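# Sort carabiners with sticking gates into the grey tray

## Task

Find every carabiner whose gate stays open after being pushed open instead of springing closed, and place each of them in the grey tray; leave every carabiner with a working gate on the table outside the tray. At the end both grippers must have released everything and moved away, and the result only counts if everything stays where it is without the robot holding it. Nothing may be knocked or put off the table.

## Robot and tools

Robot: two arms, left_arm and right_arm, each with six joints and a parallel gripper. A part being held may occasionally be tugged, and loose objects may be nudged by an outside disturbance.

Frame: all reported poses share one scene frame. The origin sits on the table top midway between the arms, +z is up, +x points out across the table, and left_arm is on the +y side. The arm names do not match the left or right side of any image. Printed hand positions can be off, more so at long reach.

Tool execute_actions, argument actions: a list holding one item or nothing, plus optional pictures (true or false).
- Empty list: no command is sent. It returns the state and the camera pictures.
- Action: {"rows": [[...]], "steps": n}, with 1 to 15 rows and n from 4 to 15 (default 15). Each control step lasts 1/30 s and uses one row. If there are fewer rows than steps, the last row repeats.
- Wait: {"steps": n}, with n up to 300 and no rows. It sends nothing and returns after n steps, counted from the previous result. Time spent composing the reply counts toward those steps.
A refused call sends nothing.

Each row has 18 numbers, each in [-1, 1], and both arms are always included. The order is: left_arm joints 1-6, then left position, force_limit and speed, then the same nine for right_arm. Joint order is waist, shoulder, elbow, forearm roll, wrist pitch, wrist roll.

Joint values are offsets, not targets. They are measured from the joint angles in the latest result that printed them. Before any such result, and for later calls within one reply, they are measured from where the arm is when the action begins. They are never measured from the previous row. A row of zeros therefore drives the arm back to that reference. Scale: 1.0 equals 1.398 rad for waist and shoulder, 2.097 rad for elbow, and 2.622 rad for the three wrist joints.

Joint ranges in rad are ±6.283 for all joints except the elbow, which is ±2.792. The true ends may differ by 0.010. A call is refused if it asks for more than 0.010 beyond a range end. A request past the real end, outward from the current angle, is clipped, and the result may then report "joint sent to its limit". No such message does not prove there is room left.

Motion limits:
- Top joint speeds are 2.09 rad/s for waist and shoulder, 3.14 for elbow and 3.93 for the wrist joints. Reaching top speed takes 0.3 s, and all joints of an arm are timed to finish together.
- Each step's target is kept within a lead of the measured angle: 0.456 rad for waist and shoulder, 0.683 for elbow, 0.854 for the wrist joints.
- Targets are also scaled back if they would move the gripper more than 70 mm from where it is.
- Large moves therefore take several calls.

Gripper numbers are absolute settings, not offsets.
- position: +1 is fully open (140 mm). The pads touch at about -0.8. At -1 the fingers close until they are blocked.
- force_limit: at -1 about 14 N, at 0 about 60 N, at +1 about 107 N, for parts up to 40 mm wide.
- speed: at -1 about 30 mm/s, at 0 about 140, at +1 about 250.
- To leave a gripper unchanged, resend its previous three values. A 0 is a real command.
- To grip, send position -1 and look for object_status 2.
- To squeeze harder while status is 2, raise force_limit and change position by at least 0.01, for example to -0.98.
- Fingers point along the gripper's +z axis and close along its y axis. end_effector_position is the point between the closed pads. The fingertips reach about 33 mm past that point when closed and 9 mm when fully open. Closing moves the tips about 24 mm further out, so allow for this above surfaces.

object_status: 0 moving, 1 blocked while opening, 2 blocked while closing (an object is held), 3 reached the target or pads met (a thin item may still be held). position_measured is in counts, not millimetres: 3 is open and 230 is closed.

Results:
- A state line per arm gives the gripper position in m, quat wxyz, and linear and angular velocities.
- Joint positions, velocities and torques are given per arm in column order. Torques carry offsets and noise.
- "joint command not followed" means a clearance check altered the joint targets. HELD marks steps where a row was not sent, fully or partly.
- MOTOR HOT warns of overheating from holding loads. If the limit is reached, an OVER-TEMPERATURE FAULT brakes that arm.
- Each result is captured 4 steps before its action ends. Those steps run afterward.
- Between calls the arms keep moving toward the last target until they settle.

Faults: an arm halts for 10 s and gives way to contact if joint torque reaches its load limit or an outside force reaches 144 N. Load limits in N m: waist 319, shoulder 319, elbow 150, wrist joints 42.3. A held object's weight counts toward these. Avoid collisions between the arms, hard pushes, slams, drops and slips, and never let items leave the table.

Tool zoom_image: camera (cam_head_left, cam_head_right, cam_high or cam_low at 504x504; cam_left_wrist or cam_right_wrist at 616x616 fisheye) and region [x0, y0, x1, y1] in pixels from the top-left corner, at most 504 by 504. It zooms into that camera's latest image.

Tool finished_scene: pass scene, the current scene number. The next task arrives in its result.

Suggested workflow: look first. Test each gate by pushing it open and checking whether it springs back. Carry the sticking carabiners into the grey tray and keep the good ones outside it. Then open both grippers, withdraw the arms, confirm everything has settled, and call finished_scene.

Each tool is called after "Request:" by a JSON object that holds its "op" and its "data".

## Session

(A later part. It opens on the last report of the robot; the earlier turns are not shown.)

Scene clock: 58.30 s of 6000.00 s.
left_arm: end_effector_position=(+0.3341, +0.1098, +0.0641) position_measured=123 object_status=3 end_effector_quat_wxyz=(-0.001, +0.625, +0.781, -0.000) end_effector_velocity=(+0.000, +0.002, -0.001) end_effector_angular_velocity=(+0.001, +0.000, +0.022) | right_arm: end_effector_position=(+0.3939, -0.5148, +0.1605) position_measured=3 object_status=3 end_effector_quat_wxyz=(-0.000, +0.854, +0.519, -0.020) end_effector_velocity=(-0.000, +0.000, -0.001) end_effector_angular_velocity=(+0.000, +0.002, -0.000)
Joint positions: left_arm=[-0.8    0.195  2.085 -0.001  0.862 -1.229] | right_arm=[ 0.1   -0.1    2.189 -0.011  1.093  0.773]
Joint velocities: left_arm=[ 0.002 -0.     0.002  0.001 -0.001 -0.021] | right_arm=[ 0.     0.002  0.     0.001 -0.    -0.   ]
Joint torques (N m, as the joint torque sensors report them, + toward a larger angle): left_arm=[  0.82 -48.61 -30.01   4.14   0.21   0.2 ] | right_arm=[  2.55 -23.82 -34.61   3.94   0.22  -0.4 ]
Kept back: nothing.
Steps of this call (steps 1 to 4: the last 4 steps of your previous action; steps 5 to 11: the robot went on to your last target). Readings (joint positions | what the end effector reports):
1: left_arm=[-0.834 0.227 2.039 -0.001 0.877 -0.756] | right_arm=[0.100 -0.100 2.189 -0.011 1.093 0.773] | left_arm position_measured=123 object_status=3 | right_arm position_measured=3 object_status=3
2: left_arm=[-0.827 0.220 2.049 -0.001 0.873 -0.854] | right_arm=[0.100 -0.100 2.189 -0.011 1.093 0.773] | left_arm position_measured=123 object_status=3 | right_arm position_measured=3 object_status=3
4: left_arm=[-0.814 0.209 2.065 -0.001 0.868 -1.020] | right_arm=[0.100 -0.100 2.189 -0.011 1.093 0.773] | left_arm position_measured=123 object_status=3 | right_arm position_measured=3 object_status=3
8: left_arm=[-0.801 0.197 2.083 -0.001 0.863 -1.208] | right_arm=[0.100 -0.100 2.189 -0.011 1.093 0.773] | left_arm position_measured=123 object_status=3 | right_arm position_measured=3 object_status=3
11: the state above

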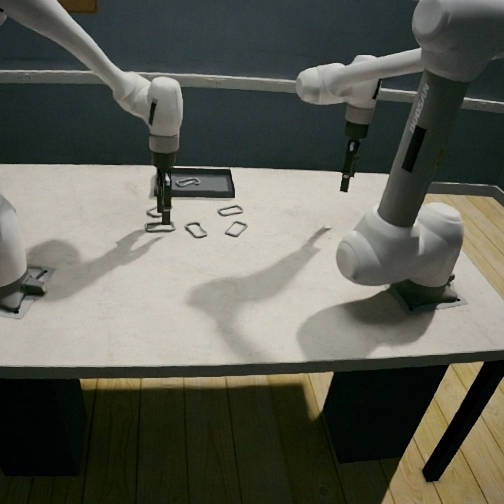

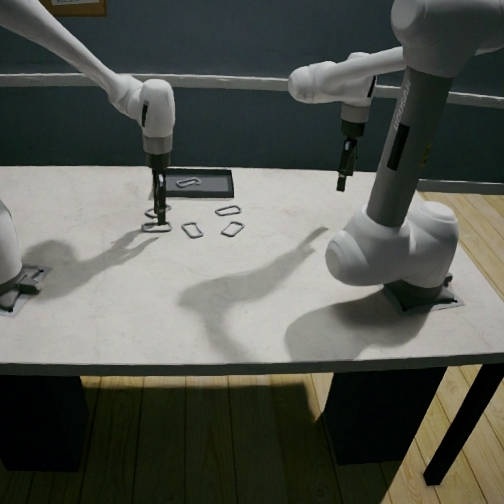

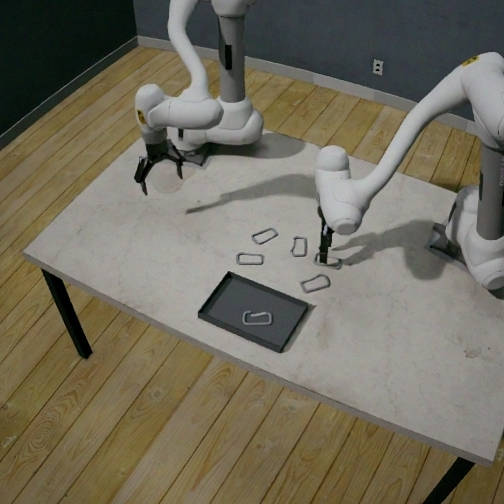

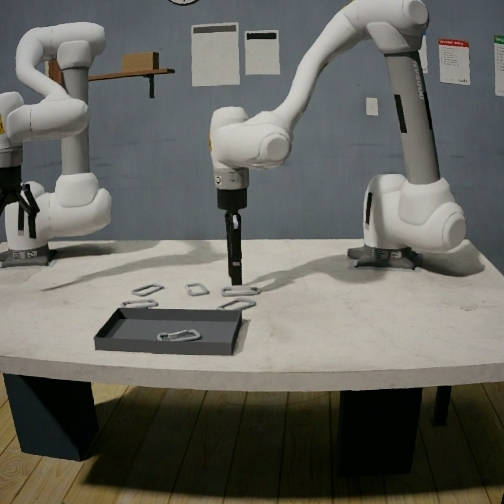

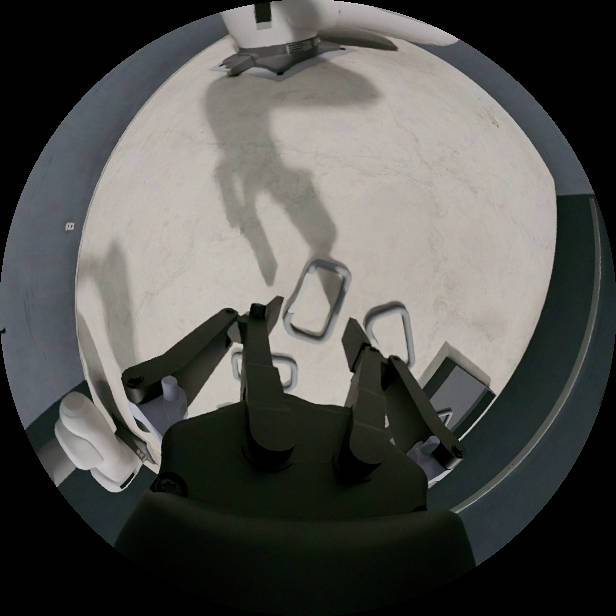

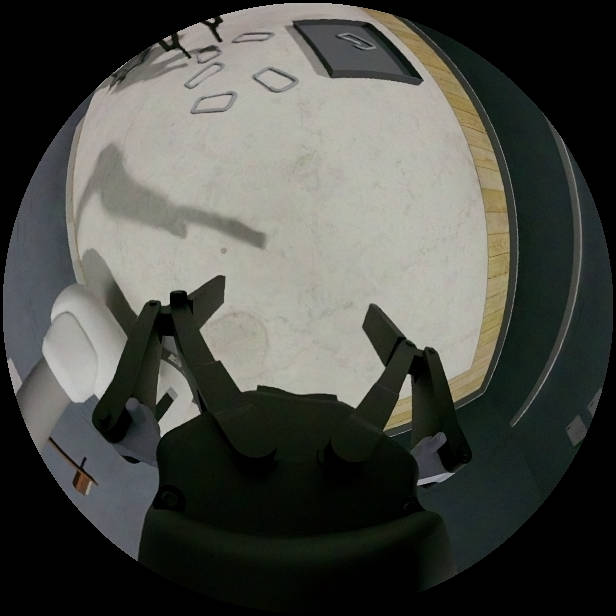

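Request:
{"op": "execute_actions", "data": {"actions": [{"rows":[[0.0064,-0.0129,0.011,0,-0.0019,0.0416,0.05,0,0,0,0,0,0,0,0,1,0,0],[0.0064,-0.0129,0.011,0,-0.0019,0.0416,0.05,0,0,0,0,0,0,0,0,1,0,0],[0.0064,-0.0129,0.011,0,-0.0019,0.0416,0.05,0,0,0,0,0,0,0,0,1,0,0],[0.0064,-0.0129,0.011,0,-0.0019,0.0416,0.05,0,0,0,0,0,0,0,0,1,0,0],[0.0064,-0.0129,0.011,0,-0.0019,0.0416,0.05,0,0,0,0,0,0,0,0,1,0,0],[0.0064,-0.0129,0.011,0,-0.0019,0.0416,0.05,0,0,0,0,0,0,0,0,1,0,0],[0.0064,0.0074,0.0201,0,-0.020,0.0416,0.05,0,0,0,0,0,0,0,0,1,0,0]],"steps":15}]}}

Request:
{"op": "execute_actions", "data": {"actions": [{"steps":6}]}}

Scene clock: 59.17 s of 6000.00 s.
left_arm: end_effector_position=(+0.3309, +0.1237, +0.0457) position_measured=123 object_status=3 end_effector_quat_wxyz=(-0.001, +0.663, +0.749, -0.000) end_effector_velocity=(-0.002, +0.004, -0.081) end_effector_angular_velocity=(+0.003, +0.001, -0.021) | right_arm: end_effector_position=(+0.3939, -0.5148, +0.1605) position_measured=3 object_status=3 end_effector_quat_wxyz=(-0.000, +0.854, +0.519, -0.020) end_effector_velocity=(+0.000, +0.000, +0.001) end_effector_angular_velocity=(-0.000, -0.001, -0.000)
Joint positions: left_arm=[-0.791  0.2    2.123 -0.001  0.82  -1.121] | right_arm=[ 0.1   -0.1    2.189 -0.011  1.093  0.773]
Joint velocities: left_arm=[ 0.001  0.101  0.067  0.    -0.165  0.022] | right_arm=[ 0.    -0.001 -0.001 -0.     0.     0.001]
Joint torques (N m, as the joint torque sensors report them, + toward a larger angle): left_arm=[  2.21 -66.17 -33.36   4.76   0.33  -0.35] | right_arm=[  3.12 -26.05 -35.03   4.14  -0.04  -0.04]
Steps of this call (steps 1 to 15: the robot went on to your last target; steps 16 to 26: the first 11 steps of this action). Readings (joint positions | what the end effector reports):
16: left_arm=[-0.800 0.195 2.085 -0.001 0.862 -1.230] | right_arm=[0.100 -0.100 2.189 -0.011 1.093 0.773] | left_arm position_measured=123 object_status=3 | right_arm position_measured=3 object_status=3
17: left_arm=[-0.799 0.194 2.086 -0.001 0.862 -1.224] | right_arm=[0.100 -0.100 2.189 -0.011 1.093 0.773] | left_arm position_measured=123 object_status=3 | right_arm position_measured=3 object_status=3
19: left_arm=[-0.795 0.186 2.096 -0.001 0.860 -1.175] | right_arm=[0.100 -0.100 2.189 -0.011 1.093 0.773] | left_arm position_measured=123 object_status=3 | right_arm position_measured=3 object_status=3
23: left_arm=[-0.791 0.181 2.109 -0.001 0.852 -1.125] | right_arm=[0.100 -0.100 2.189 -0.011 1.093 0.773] | left_arm position_measured=123 object_status=3 | right_arm position_measured=3 object_status=3
26: the state above

Scene clock: 59.37 s of 6000.00 s.
left_arm: end_effector_position=(+0.3308, +0.1239, +0.0414) position_measured=123 object_status=3 end_effector_quat_wxyz=(-0.000, +0.663, +0.748, -0.000) end_effector_velocity=(-0.001, -0.000, -0.004) end_effector_angular_velocity=(+0.000, -0.000, -0.005) | right_arm: end_effector_position=(+0.3939, -0.5148, +0.1605) position_measured=3 object_status=3 end_effector_quat_wxyz=(-0.000, +0.854, +0.519, -0.020) end_effector_velocity=(-0.000, -0.000, -0.000) end_effector_angular_velocity=(-0.001, +0.001, -0.000)
Joint positions: left_arm=[-0.791  0.205  2.127 -0.001  0.811 -1.12 ] | right_arm=[ 0.1   -0.1    2.189 -0.011  1.093  0.773]
Joint velocities: left_arm=[-0.003  0.004  0.003  0.001 -0.008  0.002] | right_arm=[ 0.     0.     0.    -0.     0.     0.001]
Joint torques (N m, as the joint torque sensors report them, + toward a larger angle): left_arm=[  0.01 -50.5  -28.21   3.98   0.53  -0.01] | right_arm=[  3.84 -27.86 -34.5    3.84  -0.02  -0.24]
Kept back: nothing.
Steps of this call (steps 1 to 4: the last 4 steps of your previous action; steps 5 to 6: the robot went on to your last target). Readings (joint positions | what the end effector reports):
1: left_arm=[-0.791 0.203 2.124 -0.001 0.816 -1.120] | right_arm=[0.100 -0.100 2.189 -0.011 1.093 0.773] | left_arm position_measured=123 object_status=3 | right_arm position_measured=3 object_status=3
2: left_arm=[-0.791 0.204 2.125 -0.001 0.814 -1.120] | right_arm=[0.100 -0.100 2.189 -0.011 1.093 0.773] | left_arm position_measured=123 object_status=3 | right_arm position_measured=3 object_status=3
4: left_arm=[-0.791 0.205 2.126 -0.001 0.811 -1.120] | right_arm=[0.100 -0.100 2.189 -0.011 1.093 0.773] | left_arm position_measured=123 object_status=3 | right_arm position_measured=3 object_status=3
6: the state above

Request:
{"op": "execute_actions", "data": {"actions": [{"rows":[[0,0.0005,0,0,-0.0003,0,-0.35,0,0,0,0,0,0,0,0,1,0,0]],"steps":15}], "pictures": true}}

Request:
{"op": "zoom_image", "data": {"camera": "cam_left_wrist", "region": [220,220,420,400]}}

Request:
{"op": "execute_actions", "data": {"actions": [{"rows":[[0,-0.001,0,0,0.001,0,0.05,0,0,0,0,0,0,0,0,1,0,0],[0,-0.001,0,0,0.001,0,0.05,0,0,0,0,0,0,0,0,1,0,0],[0,-0.001,0,0,0.001,0,0.05,0,0,0,0,0,0,0,0,1,0,0],[0,-0.001,0,0,0.001,0,0.05,0,0,0,0,0,0,0,0,1,0,0],[0,-0.001,0,0,0.001,0,0.05,0,0,0,0,0,0,0,0,1,0,0],[0,-0.026,-0.0117,0,0.0232,0,0.05,0,0,0,0,0,0,0,0,1,0,0]],"steps":15}], "pictures": true}}

Request:
{"op": "zoom_image", "data": {"camera": "cam_left_wrist", "region": [220,220,420,400]}}

Scene clock: 69.90 s of 6000.00 s.
left_arm: end_effector_position=(+0.3319, +0.1222, +0.0425) position_measured=173 object_status=3 end_effector_quat_wxyz=(+0.001, +0.663, +0.748, -0.001) end_effector_velocity=(+0.001, +0.001, -0.000) end_effector_angular_velocity=(+0.001, +0.000, +0.001) | right_arm: end_effector_position=(+0.3939, -0.5148, +0.1605) position_measured=3 object_status=3 end_effector_quat_wxyz=(-0.000, +0.854, +0.519, -0.020) end_effector_velocity=(-0.000, +0.000, -0.001) end_effector_angular_velocity=(-0.000, +0.002, -0.001)
Joint positions: left_arm=[-0.791  0.205  2.124 -0.001  0.81  -1.119] | right_arm=[ 0.1   -0.1    2.189 -0.011  1.093  0.773]
Joint velocities: left_arm=[ 0.002  0.001 -0.     0.    -0.     0.   ] | right_arm=[-0.     0.002 -0.     0.001  0.     0.   ]
Joint torques (N m, as the joint torque sensors report them, + toward a larger angle): left_arm=[ -1.2  -36.67 -22.11   3.67  -1.34   0.05] | right_arm=[  3.1  -27.04 -35.19   4.04   0.    -0.21]
FORCE FAULT: contact force on the left arm reached its limit, and that arm stopped for 10 seconds. The contact can be on any part of that arm, not only on its tool. That arm's remaining commands of this call were not run. That arm holds still and accepts commands again. Move the arm away from the contact; if what it grips holds it there, let go first. Pushing or pulling that hard again can fault the arm again.
Kept back: nothing.
The stop of the left arm began at step 16 of this call (marked STOPPED below). From that step on that arm followed nothing that you had sent. 7 of its steps, steps kept back included, did not run and will not run. The other arm was sent all steps of this action in this call, none kept back. Nothing is kept back now, and the robot has no last target.
Steps of this call (steps 1 to 7: the robot went on to your last target; steps 8 to 18: the first 11 steps of this action; steps 19 to 22: the last 4 steps of this action, not kept back; steps 23 to 316: the stop continued). Readings (joint positions | what the end effector reports):
8: left_arm=[-0.791 0.206 2.127 -0.001 0.810 -1.119] | right_arm=[0.100 -0.100 2.189 -0.011 1.093 0.773] | left_arm position_measured=123 object_status=0 | right_arm position_measured=3 object_status=3
9: left_arm=[-0.791 0.206 2.127 -0.001 0.810 -1.119] | right_arm=[0.100 -0.100 2.189 -0.011 1.093 0.773] | left_arm position_measured=125 object_status=0 | right_arm position_measured=3 object_status=3
11: left_arm=[-0.791 0.206 2.127 -0.001 0.810 -1.119] | right_arm=[0.100 -0.100 2.189 -0.011 1.093 0.773] | left_arm position_measured=140 object_status=0 | right_arm position_measured=3 object_status=3
15: left_arm=[-0.791 0.205 2.125 -0.001 0.810 -1.119] | right_arm=[0.100 -0.100 2.189 -0.011 1.093 0.773] | left_arm position_measured=170 object_status=0 | right_arm position_measured=3 object_status=3
16: left_arm=[-0.791 0.205 2.125 -0.001 0.810 -1.119] | right_arm=[0.100 -0.100 2.189 -0.011 1.093 0.773] | left_arm position_measured=173 object_status=0 | right_arm position_measured=3 object_status=3 STOPPED (the left arm)
316: the state above

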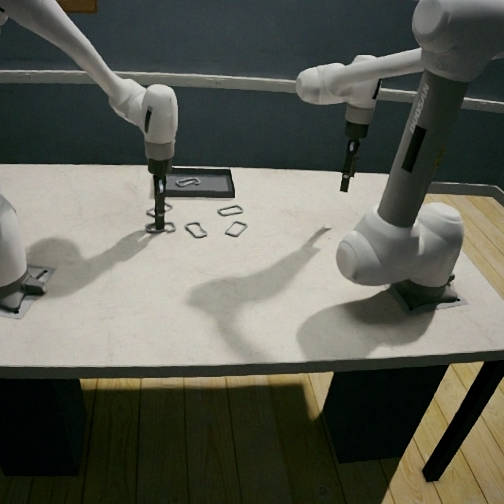

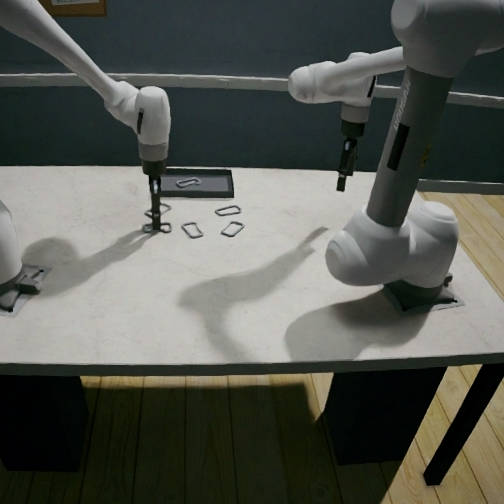

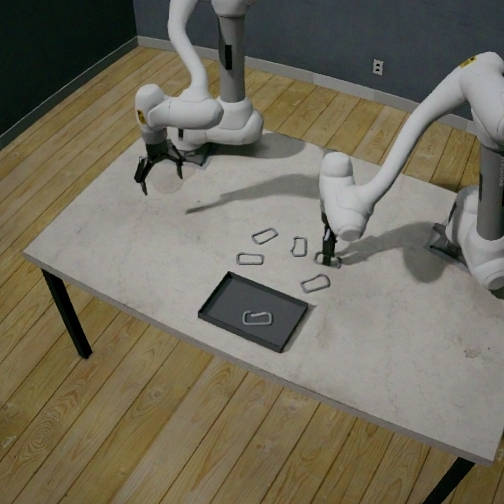

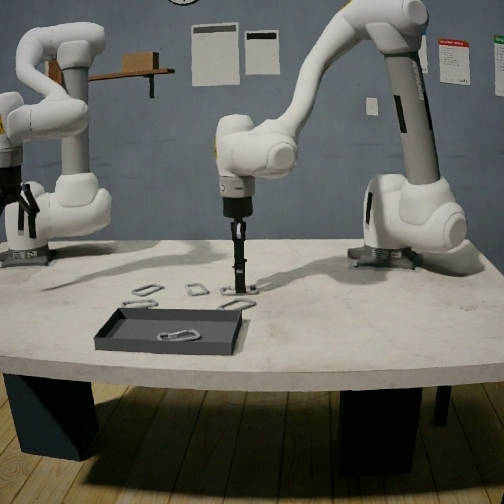

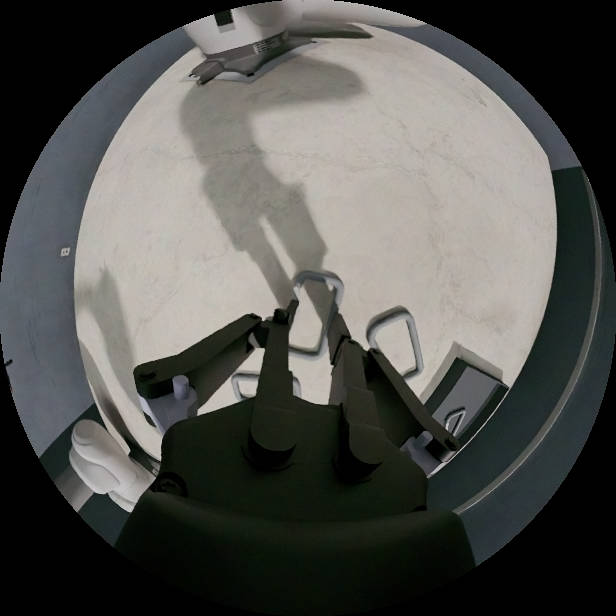

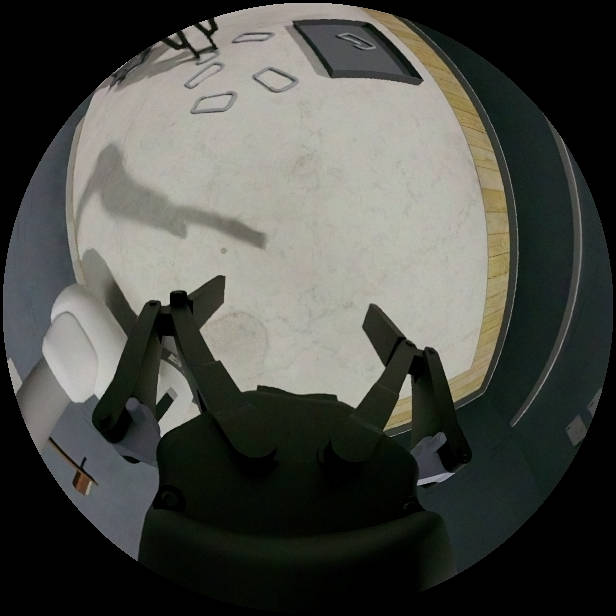

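Region (220, 220, 420, 400) of cam_left_wrist's 616x616 image, scaled by 2.520, with more detail than that image has; it fills the top 454 rows of this view, and the rest is white.

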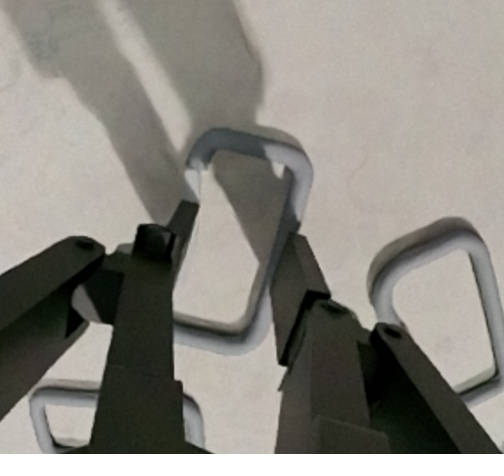

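Scene clock: 69.93 s of 6000.00 s.
left_arm: end_effector_position=(+0.3320, +0.1222, +0.0425) position_measured=173 object_status=3 end_effector_quat_wxyz=(+0.001, +0.663, +0.748, -0.001) end_effector_velocity=(+0.001, -0.001, -0.000) end_effector_angular_velocity=(-0.000, +0.000, +0.001) | right_arm: end_effector_position=(+0.3939, -0.5148, +0.1605) position_measured=3 object_status=3 end_effector_quat_wxyz=(-0.000, +0.854, +0.519, -0.020) end_effector_velocity=(+0.000, +0.000, -0.000) end_effector_angular_velocity=(+0.000, -0.000, +0.001)
Joint positions: left_arm=[-0.791  0.205  2.124 -0.001  0.81  -1.119] | right_arm=[ 0.1   -0.1    2.189 -0.011  1.093  0.773]
Joint velocities: left_arm=[ 0.001  0.001 -0.001 -0.    -0.     0.   ] | right_arm=[ 0.     0.001 -0.001  0.    -0.    -0.001]
Joint torques (N m, as the joint torque sensors report them, + toward a larger angle): left_arm=[ -1.95 -36.66 -21.9    3.5   -0.78  -0.18] | right_arm=[  5.07 -25.15 -34.13   3.85   0.18  -0.52]
Kept back: nothing.
A stop began in an earlier call of the same reply, so what this call sent did not run. Send another action.
Steps of this call (step 1: nothing new was sent). Readings (joint positions | what the end effector reports):
1: the state above

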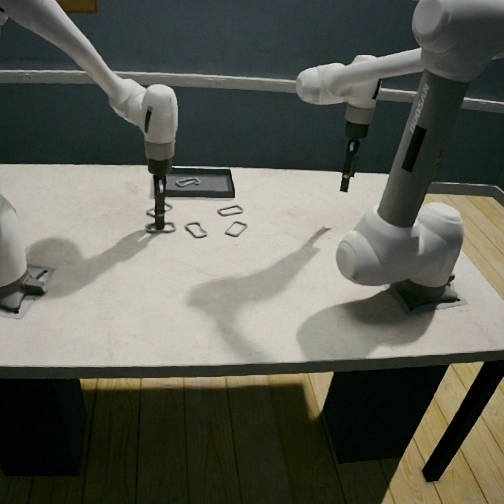

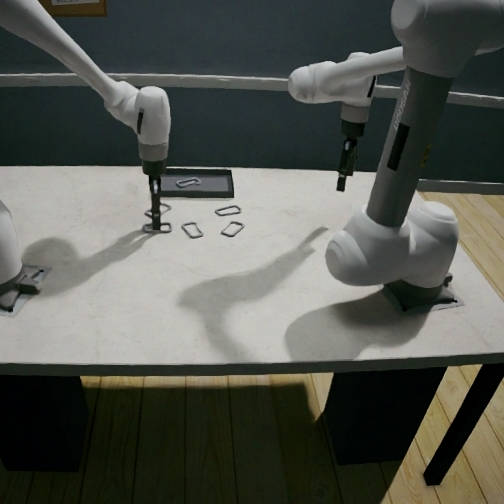

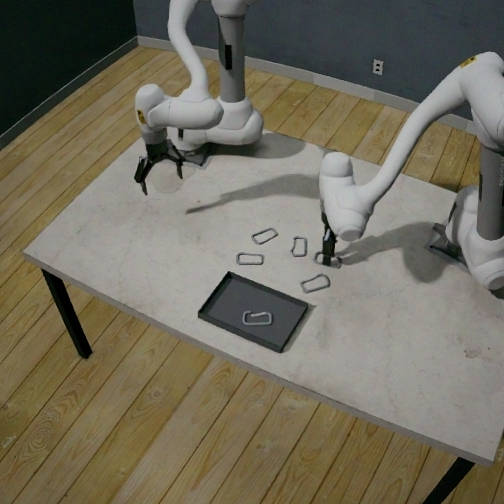

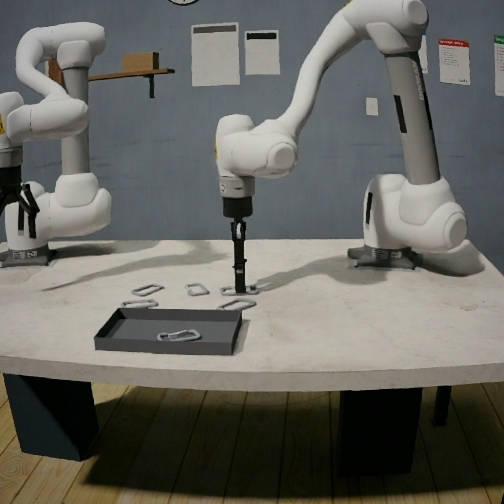

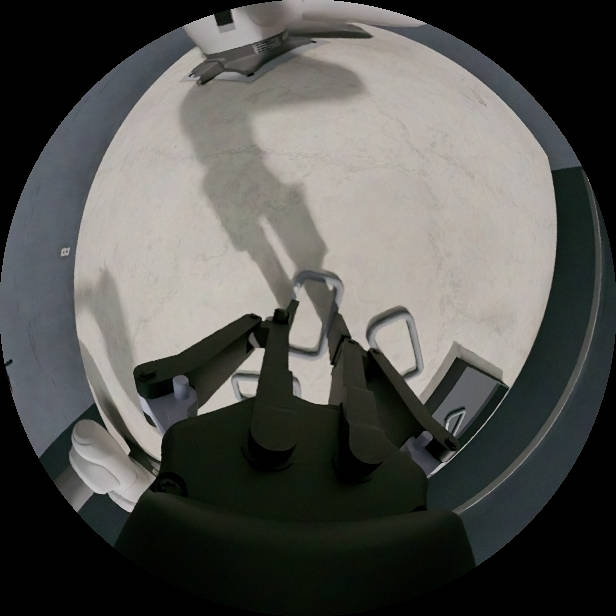

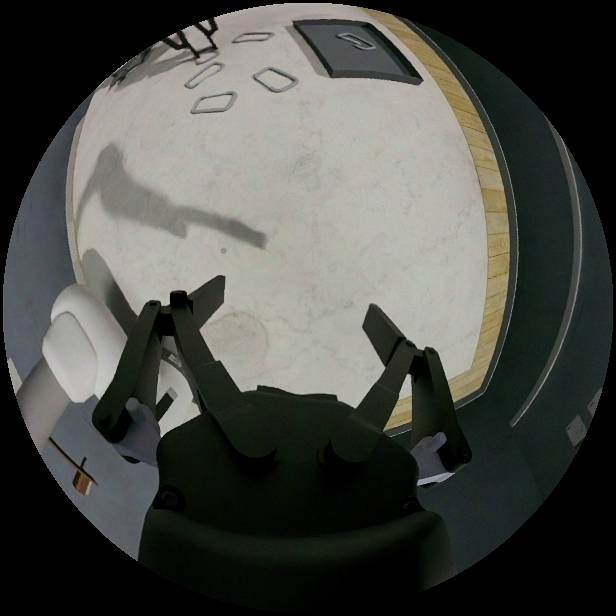

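Region (220, 220, 420, 400) of cam_left_wrist's 616x616 image, scaled by 2.520, with more detail than that image has; it fills the top 454 rows of this view, and the rest is white.

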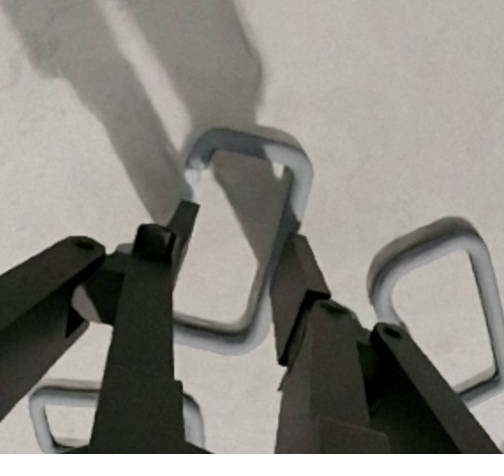

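Request:
{"op": "execute_actions", "data": {"actions": [{"rows":[[0,-0.002,0,0,0.001,0,0.05,0,0,0,0,0,0,0,0,1,0,0],[0,-0.002,0,0,0.001,0,0.05,0,0,0,0,0,0,0,0,1,0,0],[0,-0.002,0,0,0.001,0,0.05,0,0,0,0,0,0,0,0,1,0,0],[0,-0.002,0,0,0.001,0,0.05,0,0,0,0,0,0,0,0,1,0,0],[0,-0.002,0,0,0.001,0,0.05,0,0,0,0,0,0,0,0,1,0,0],[0,-0.026,-0.0117,0,0.0232,0,0.05,0,0,0,0,0,0,0,0,1,0,0]],"steps":15}], "pictures": true}}

Request:
{"op": "zoom_image", "data": {"camera": "cam_left_wrist", "region": [220,220,420,400]}}

Scene clock: 70.50 s of 6000.00 s.
left_arm: end_effector_position=(+0.3323, +0.1217, +0.0688) position_measured=123 object_status=0 end_effector_quat_wxyz=(+0.001, +0.663, +0.748, -0.001) end_effector_velocity=(-0.001, +0.003, +0.052) end_effector_angular_velocity=(+0.008, +0.005, -0.000) | right_arm: end_effector_position=(+0.3939, -0.5148, +0.1605) position_measured=3 object_status=3 end_effector_quat_wxyz=(-0.000, +0.854, +0.519, -0.020) end_effector_velocity=(-0.000, -0.000, -0.000) end_effector_angular_velocity=(-0.000, +0.000, -0.000)
Joint positions: left_arm=[-0.791  0.173  2.103 -0.001  0.863 -1.119] | right_arm=[ 0.1   -0.1    2.189 -0.011  1.093  0.773]
Joint velocities: left_arm=[ 0.001 -0.063 -0.044  0.     0.116  0.001] | right_arm=[ 0.    -0.     0.    -0.     0.     0.001]
Joint torques (N m, as the joint torque sensors report them, + toward a larger angle): left_arm=[ -2.27 -30.41 -25.11   3.47   0.12  -0.11] | right_arm=[  2.87 -27.57 -34.01   3.9   -0.01  -0.14]
Steps of this call (steps 1 to 6: nothing new was sent; steps 7 to 17: the first 11 steps of this action). Readings (joint positions | what the end effector reports):
7: left_arm=[-0.791 0.205 2.124 -0.001 0.810 -1.119] | right_arm=[0.100 -0.100 2.189 -0.011 1.093 0.773] | left_arm position_measured=173 object_status=0 | right_arm position_measured=3 object_status=3
8: left_arm=[-0.791 0.205 2.124 -0.001 0.810 -1.119] | right_arm=[0.100 -0.100 2.189 -0.011 1.093 0.773] | left_arm position_measured=170 object_status=0 | right_arm position_measured=3 object_status=3
10: left_arm=[-0.791 0.203 2.124 -0.001 0.811 -1.119] | right_arm=[0.100 -0.100 2.189 -0.011 1.093 0.773] | left_arm position_measured=155 object_status=0 | right_arm position_measured=3 object_status=3
14: left_arm=[-0.791 0.190 2.115 -0.001 0.834 -1.119] | right_arm=[0.100 -0.100 2.189 -0.011 1.093 0.773] | left_arm position_measured=126 object_status=0 | right_arm position_measured=3 object_status=3
17: the state above

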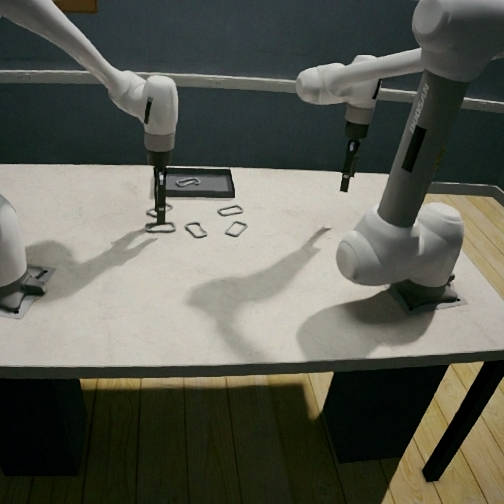

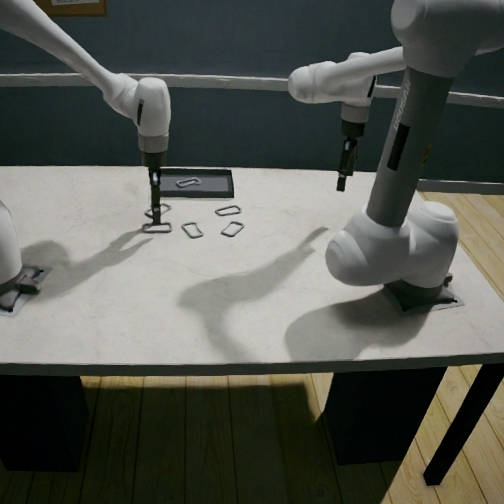

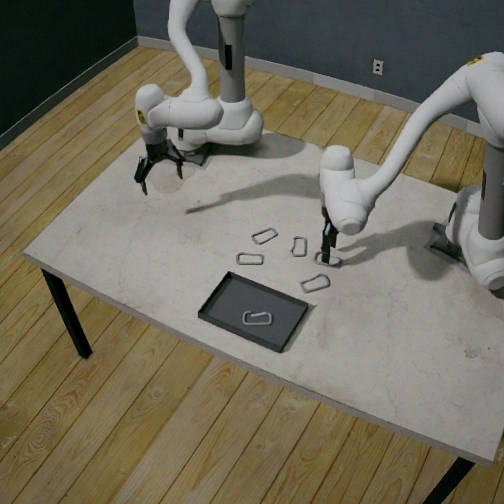

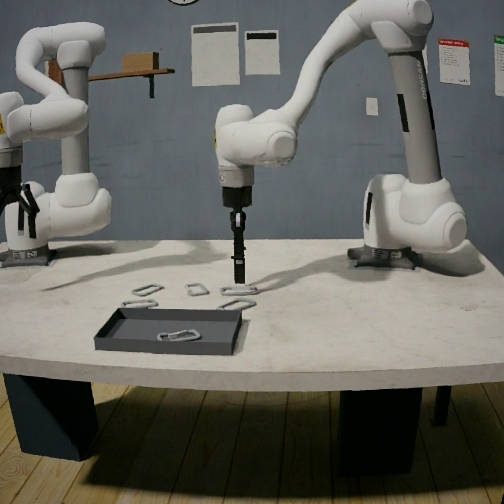

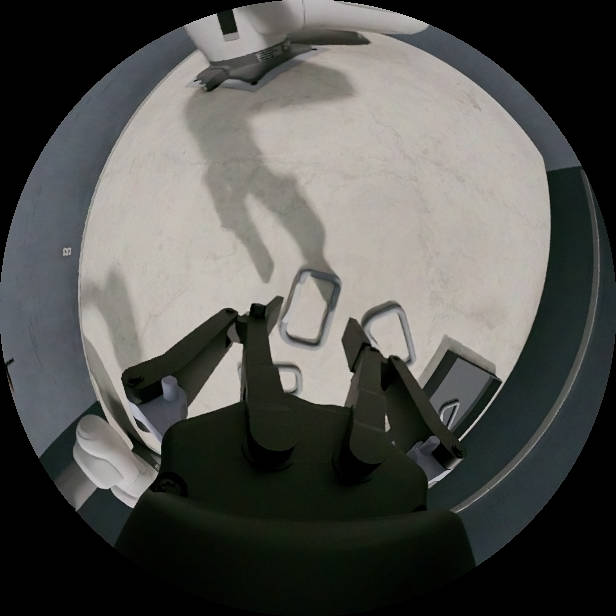

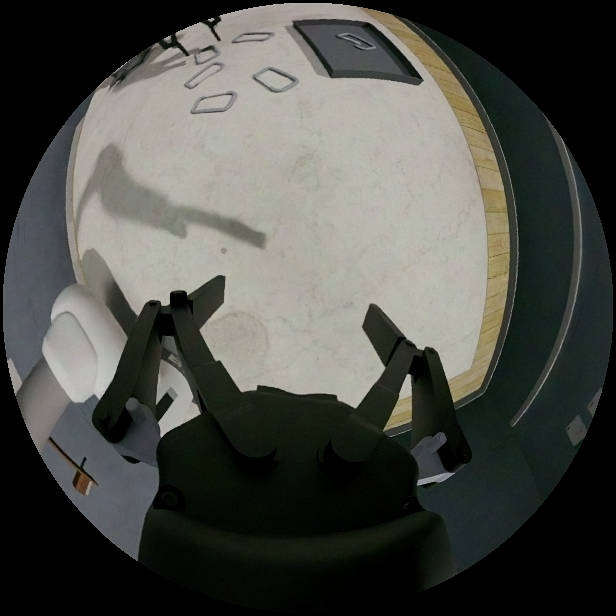

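Region (220, 220, 420, 400) of cam_left_wrist's 616x616 image, scaled by 2.520, with more detail than that image has; it fills the top 454 rows of this view, and the rest is white.

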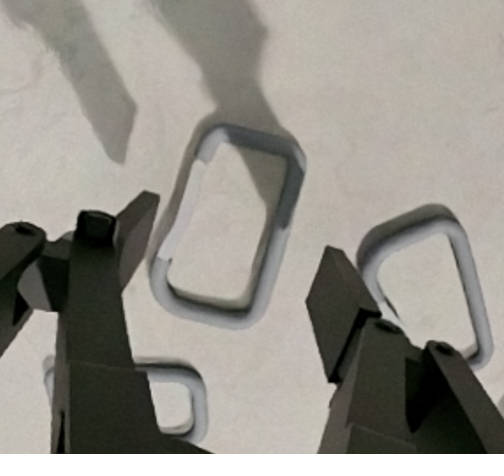

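Request:
{"op": "execute_actions", "data": {"actions": [{"rows":[[0.0047,-0.0107,0.0091,0,0.0016,0.0025,0.05,0,0,0,0,0,0,0,0,1,0,0],[0.0047,-0.0107,0.0091,0,0.0016,0.0025,0.05,0,0,0,0,0,0,0,0,1,0,0],[0.0047,-0.0107,0.0091,0,0.0016,0.0025,0.05,0,0,0,0,0,0,0,0,1,0,0],[0.0047,-0.0107,0.0091,0,0.0016,0.0025,0.05,0,0,0,0,0,0,0,0,1,0,0],[0.0047,-0.0107,0.0091,0,0.0016,0.0025,0.05,0,0,0,0,0,0,0,0,1,0,0],[0.0047,-0.0107,0.0091,0,0.0016,0.0025,0.05,0,0,0,0,0,0,0,0,1,0,0],[0.0047,0.0122,0.0205,0,-0.0214,0.0025,0.05,0,0,0,0,0,0,0,0,1,0,0]],"steps":15}]}}

Request:
{"op": "execute_actions", "data": {"actions": [{"steps":6}], "pictures": true}}

Request:
{"op": "zoom_image", "data": {"camera": "cam_left_wrist", "region": [220,220,420,400]}}

Scene clock: 71.40 s of 6000.00 s.
left_arm: end_effector_position=(+0.3277, +0.1349, +0.0475) position_measured=123 object_status=3 end_effector_quat_wxyz=(-0.001, +0.663, +0.748, -0.000) end_effector_velocity=(-0.001, +0.002, -0.099) end_effector_angular_velocity=(-0.011, -0.007, -0.001) | right_arm: end_effector_position=(+0.3939, -0.5148, +0.1605) position_measured=3 object_status=3 end_effector_quat_wxyz=(-0.000, +0.854, +0.519, -0.020) end_effector_velocity=(-0.000, -0.000, +0.001) end_effector_angular_velocity=(+0.000, -0.003, +0.000)
Joint positions: left_arm=[-0.785  0.183  2.14  -0.001  0.82  -1.113] | right_arm=[ 0.1   -0.1    2.189 -0.011  1.093  0.773]
Joint velocities: left_arm=[ 0.001  0.12   0.089 -0.    -0.223  0.002] | right_arm=[-0.    -0.003  0.    -0.001  0.    -0.   ]
Joint torques (N m, as the joint torque sensors report them, + toward a larger angle): left_arm=[  3.91 -65.02 -36.4    4.77   0.27   0.06] | right_arm=[  2.19 -27.02 -35.05   3.68  -0.29  -0.29]
Steps of this call (steps 1 to 4: the last 4 steps of your previous action; steps 5 to 15: the robot went on to your last target; step 16: nothing new was sent; steps 17 to 27: the first 11 steps of this action). Readings (joint positions | what the end effector reports):
17: left_arm=[-0.791 0.169 2.100 -0.001 0.871 -1.119] | right_arm=[0.100 -0.100 2.189 -0.011 1.093 0.773] | left_arm position_measured=123 object_status=3 | right_arm position_measured=3 object_status=3
18: left_arm=[-0.790 0.167 2.103 -0.001 0.871 -1.119] | right_arm=[0.100 -0.100 2.189 -0.011 1.093 0.773] | left_arm position_measured=123 object_status=3 | right_arm position_measured=3 object_status=3
20: left_arm=[-0.787 0.161 2.115 -0.001 0.869 -1.115] | right_arm=[0.100 -0.100 2.189 -0.011 1.093 0.773] | left_arm position_measured=123 object_status=3 | right_arm position_measured=3 object_status=3
24: left_arm=[-0.785 0.161 2.123 -0.001 0.861 -1.113] | right_arm=[0.100 -0.100 2.189 -0.011 1.093 0.773] | left_arm position_measured=123 object_status=3 | right_arm position_measured=3 object_status=3
27: the state above

Scene clock: 71.60 s of 6000.00 s.
left_arm: end_effector_position=(+0.3278, +0.1350, +0.0423) position_measured=123 object_status=3 end_effector_quat_wxyz=(-0.000, +0.663, +0.748, -0.000) end_effector_velocity=(+0.000, +0.001, -0.005) end_effector_angular_velocity=(+0.001, -0.000, +0.000) | right_arm: end_effector_position=(+0.3939, -0.5148, +0.1605) position_measured=3 object_status=3 end_effector_quat_wxyz=(-0.000, +0.854, +0.519, -0.020) end_effector_velocity=(-0.000, +0.000, +0.001) end_effector_angular_velocity=(+0.001, -0.002, +0.001)
Joint positions: left_arm=[-0.784  0.189  2.145 -0.001  0.808 -1.113] | right_arm=[ 0.1   -0.1    2.189 -0.011  1.093  0.773]
Joint velocities: left_arm=[ 0.002  0.006  0.004  0.001 -0.01   0.001] | right_arm=[-0.    -0.002  0.     0.     0.    -0.001]
Joint torques (N m, as the joint torque sensors report them, + toward a larger angle): left_arm=[  0.08 -49.23 -28.53   3.96  -0.03  -0.04] | right_arm=[  2.52 -24.93 -34.4    3.81   0.02  -0.25]
Kept back: nothing.
Steps of this call (steps 1 to 4: the last 4 steps of your previous action; steps 5 to 6: the robot went on to your last target). Readings (joint positions | what the end effector reports):
1: left_arm=[-0.785 0.186 2.143 -0.001 0.815 -1.113] | right_arm=[0.100 -0.100 2.189 -0.011 1.093 0.773] | left_arm position_measured=123 object_status=3 | right_arm position_measured=3 object_status=3
2: left_arm=[-0.784 0.187 2.144 -0.001 0.812 -1.113] | right_arm=[0.100 -0.100 2.189 -0.011 1.093 0.773] | left_arm position_measured=123 object_status=3 | right_arm position_measured=3 object_status=3
4: left_arm=[-0.784 0.189 2.145 -0.001 0.809 -1.113] | right_arm=[0.100 -0.100 2.189 -0.011 1.093 0.773] | left_arm position_measured=123 object_status=3 | right_arm position_measured=3 object_status=3
6: the state above

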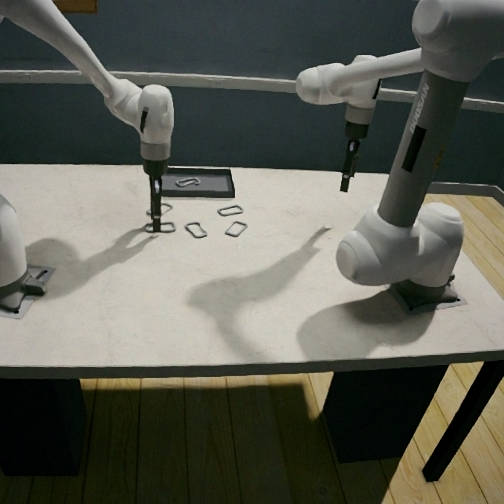

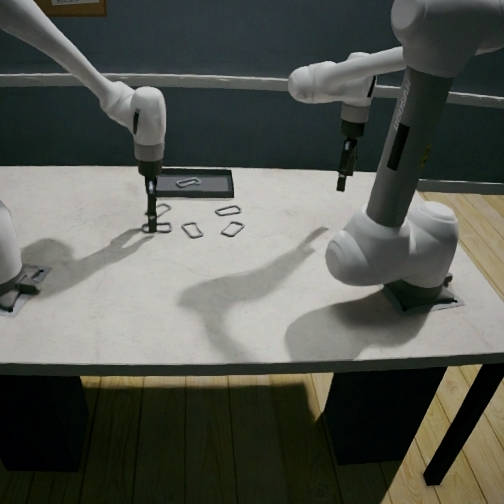

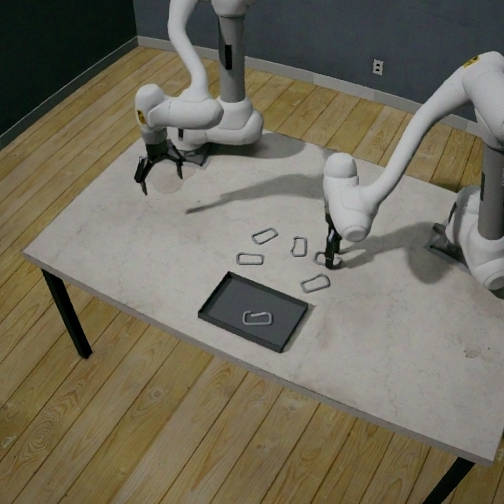

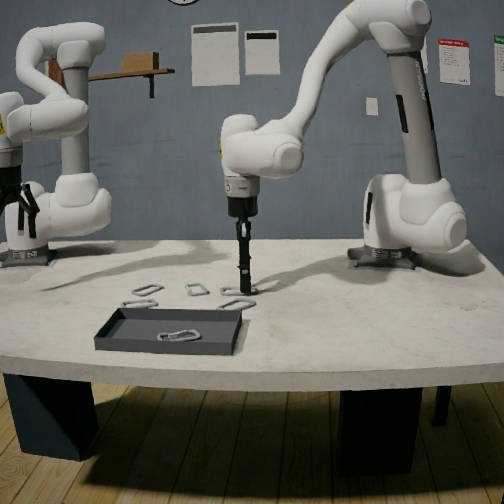

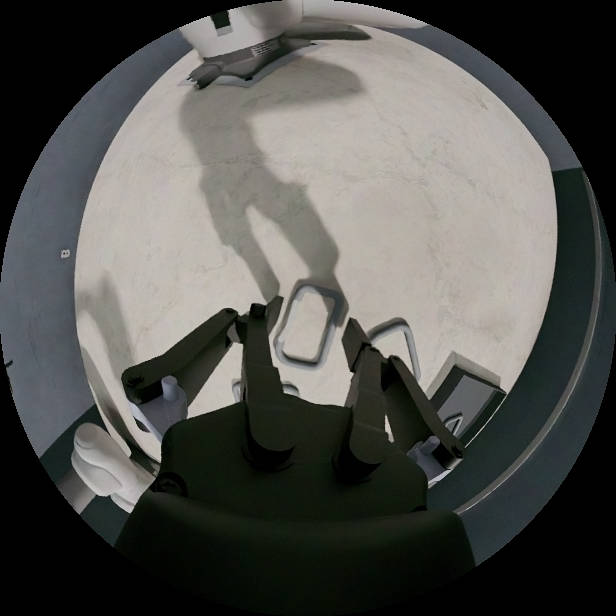

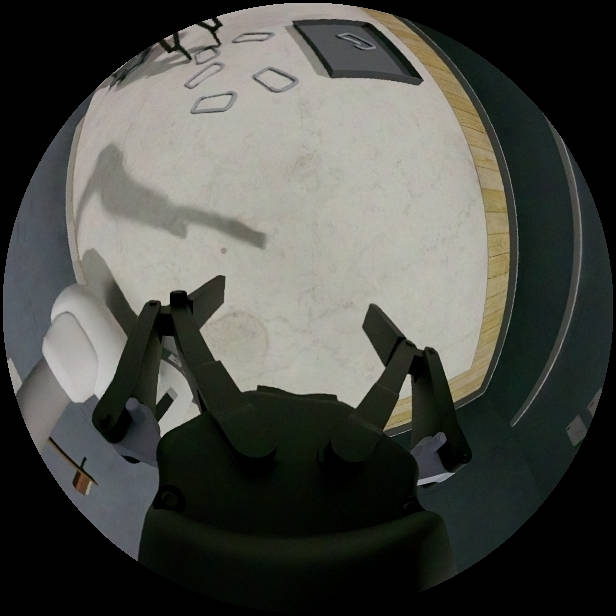

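Region (220, 220, 420, 400) of cam_left_wrist's 616x616 image, scaled by 2.520, with more detail than that image has; it fills the top 454 rows of this view, and the rest is white.

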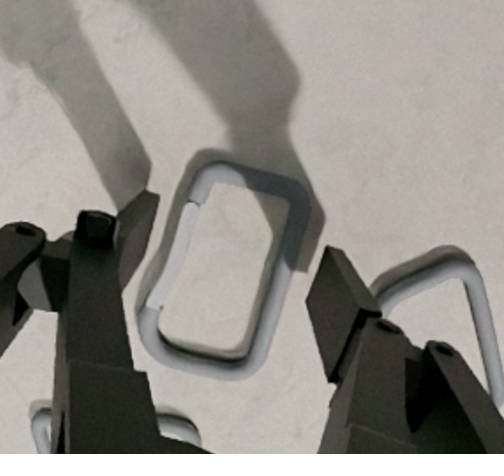

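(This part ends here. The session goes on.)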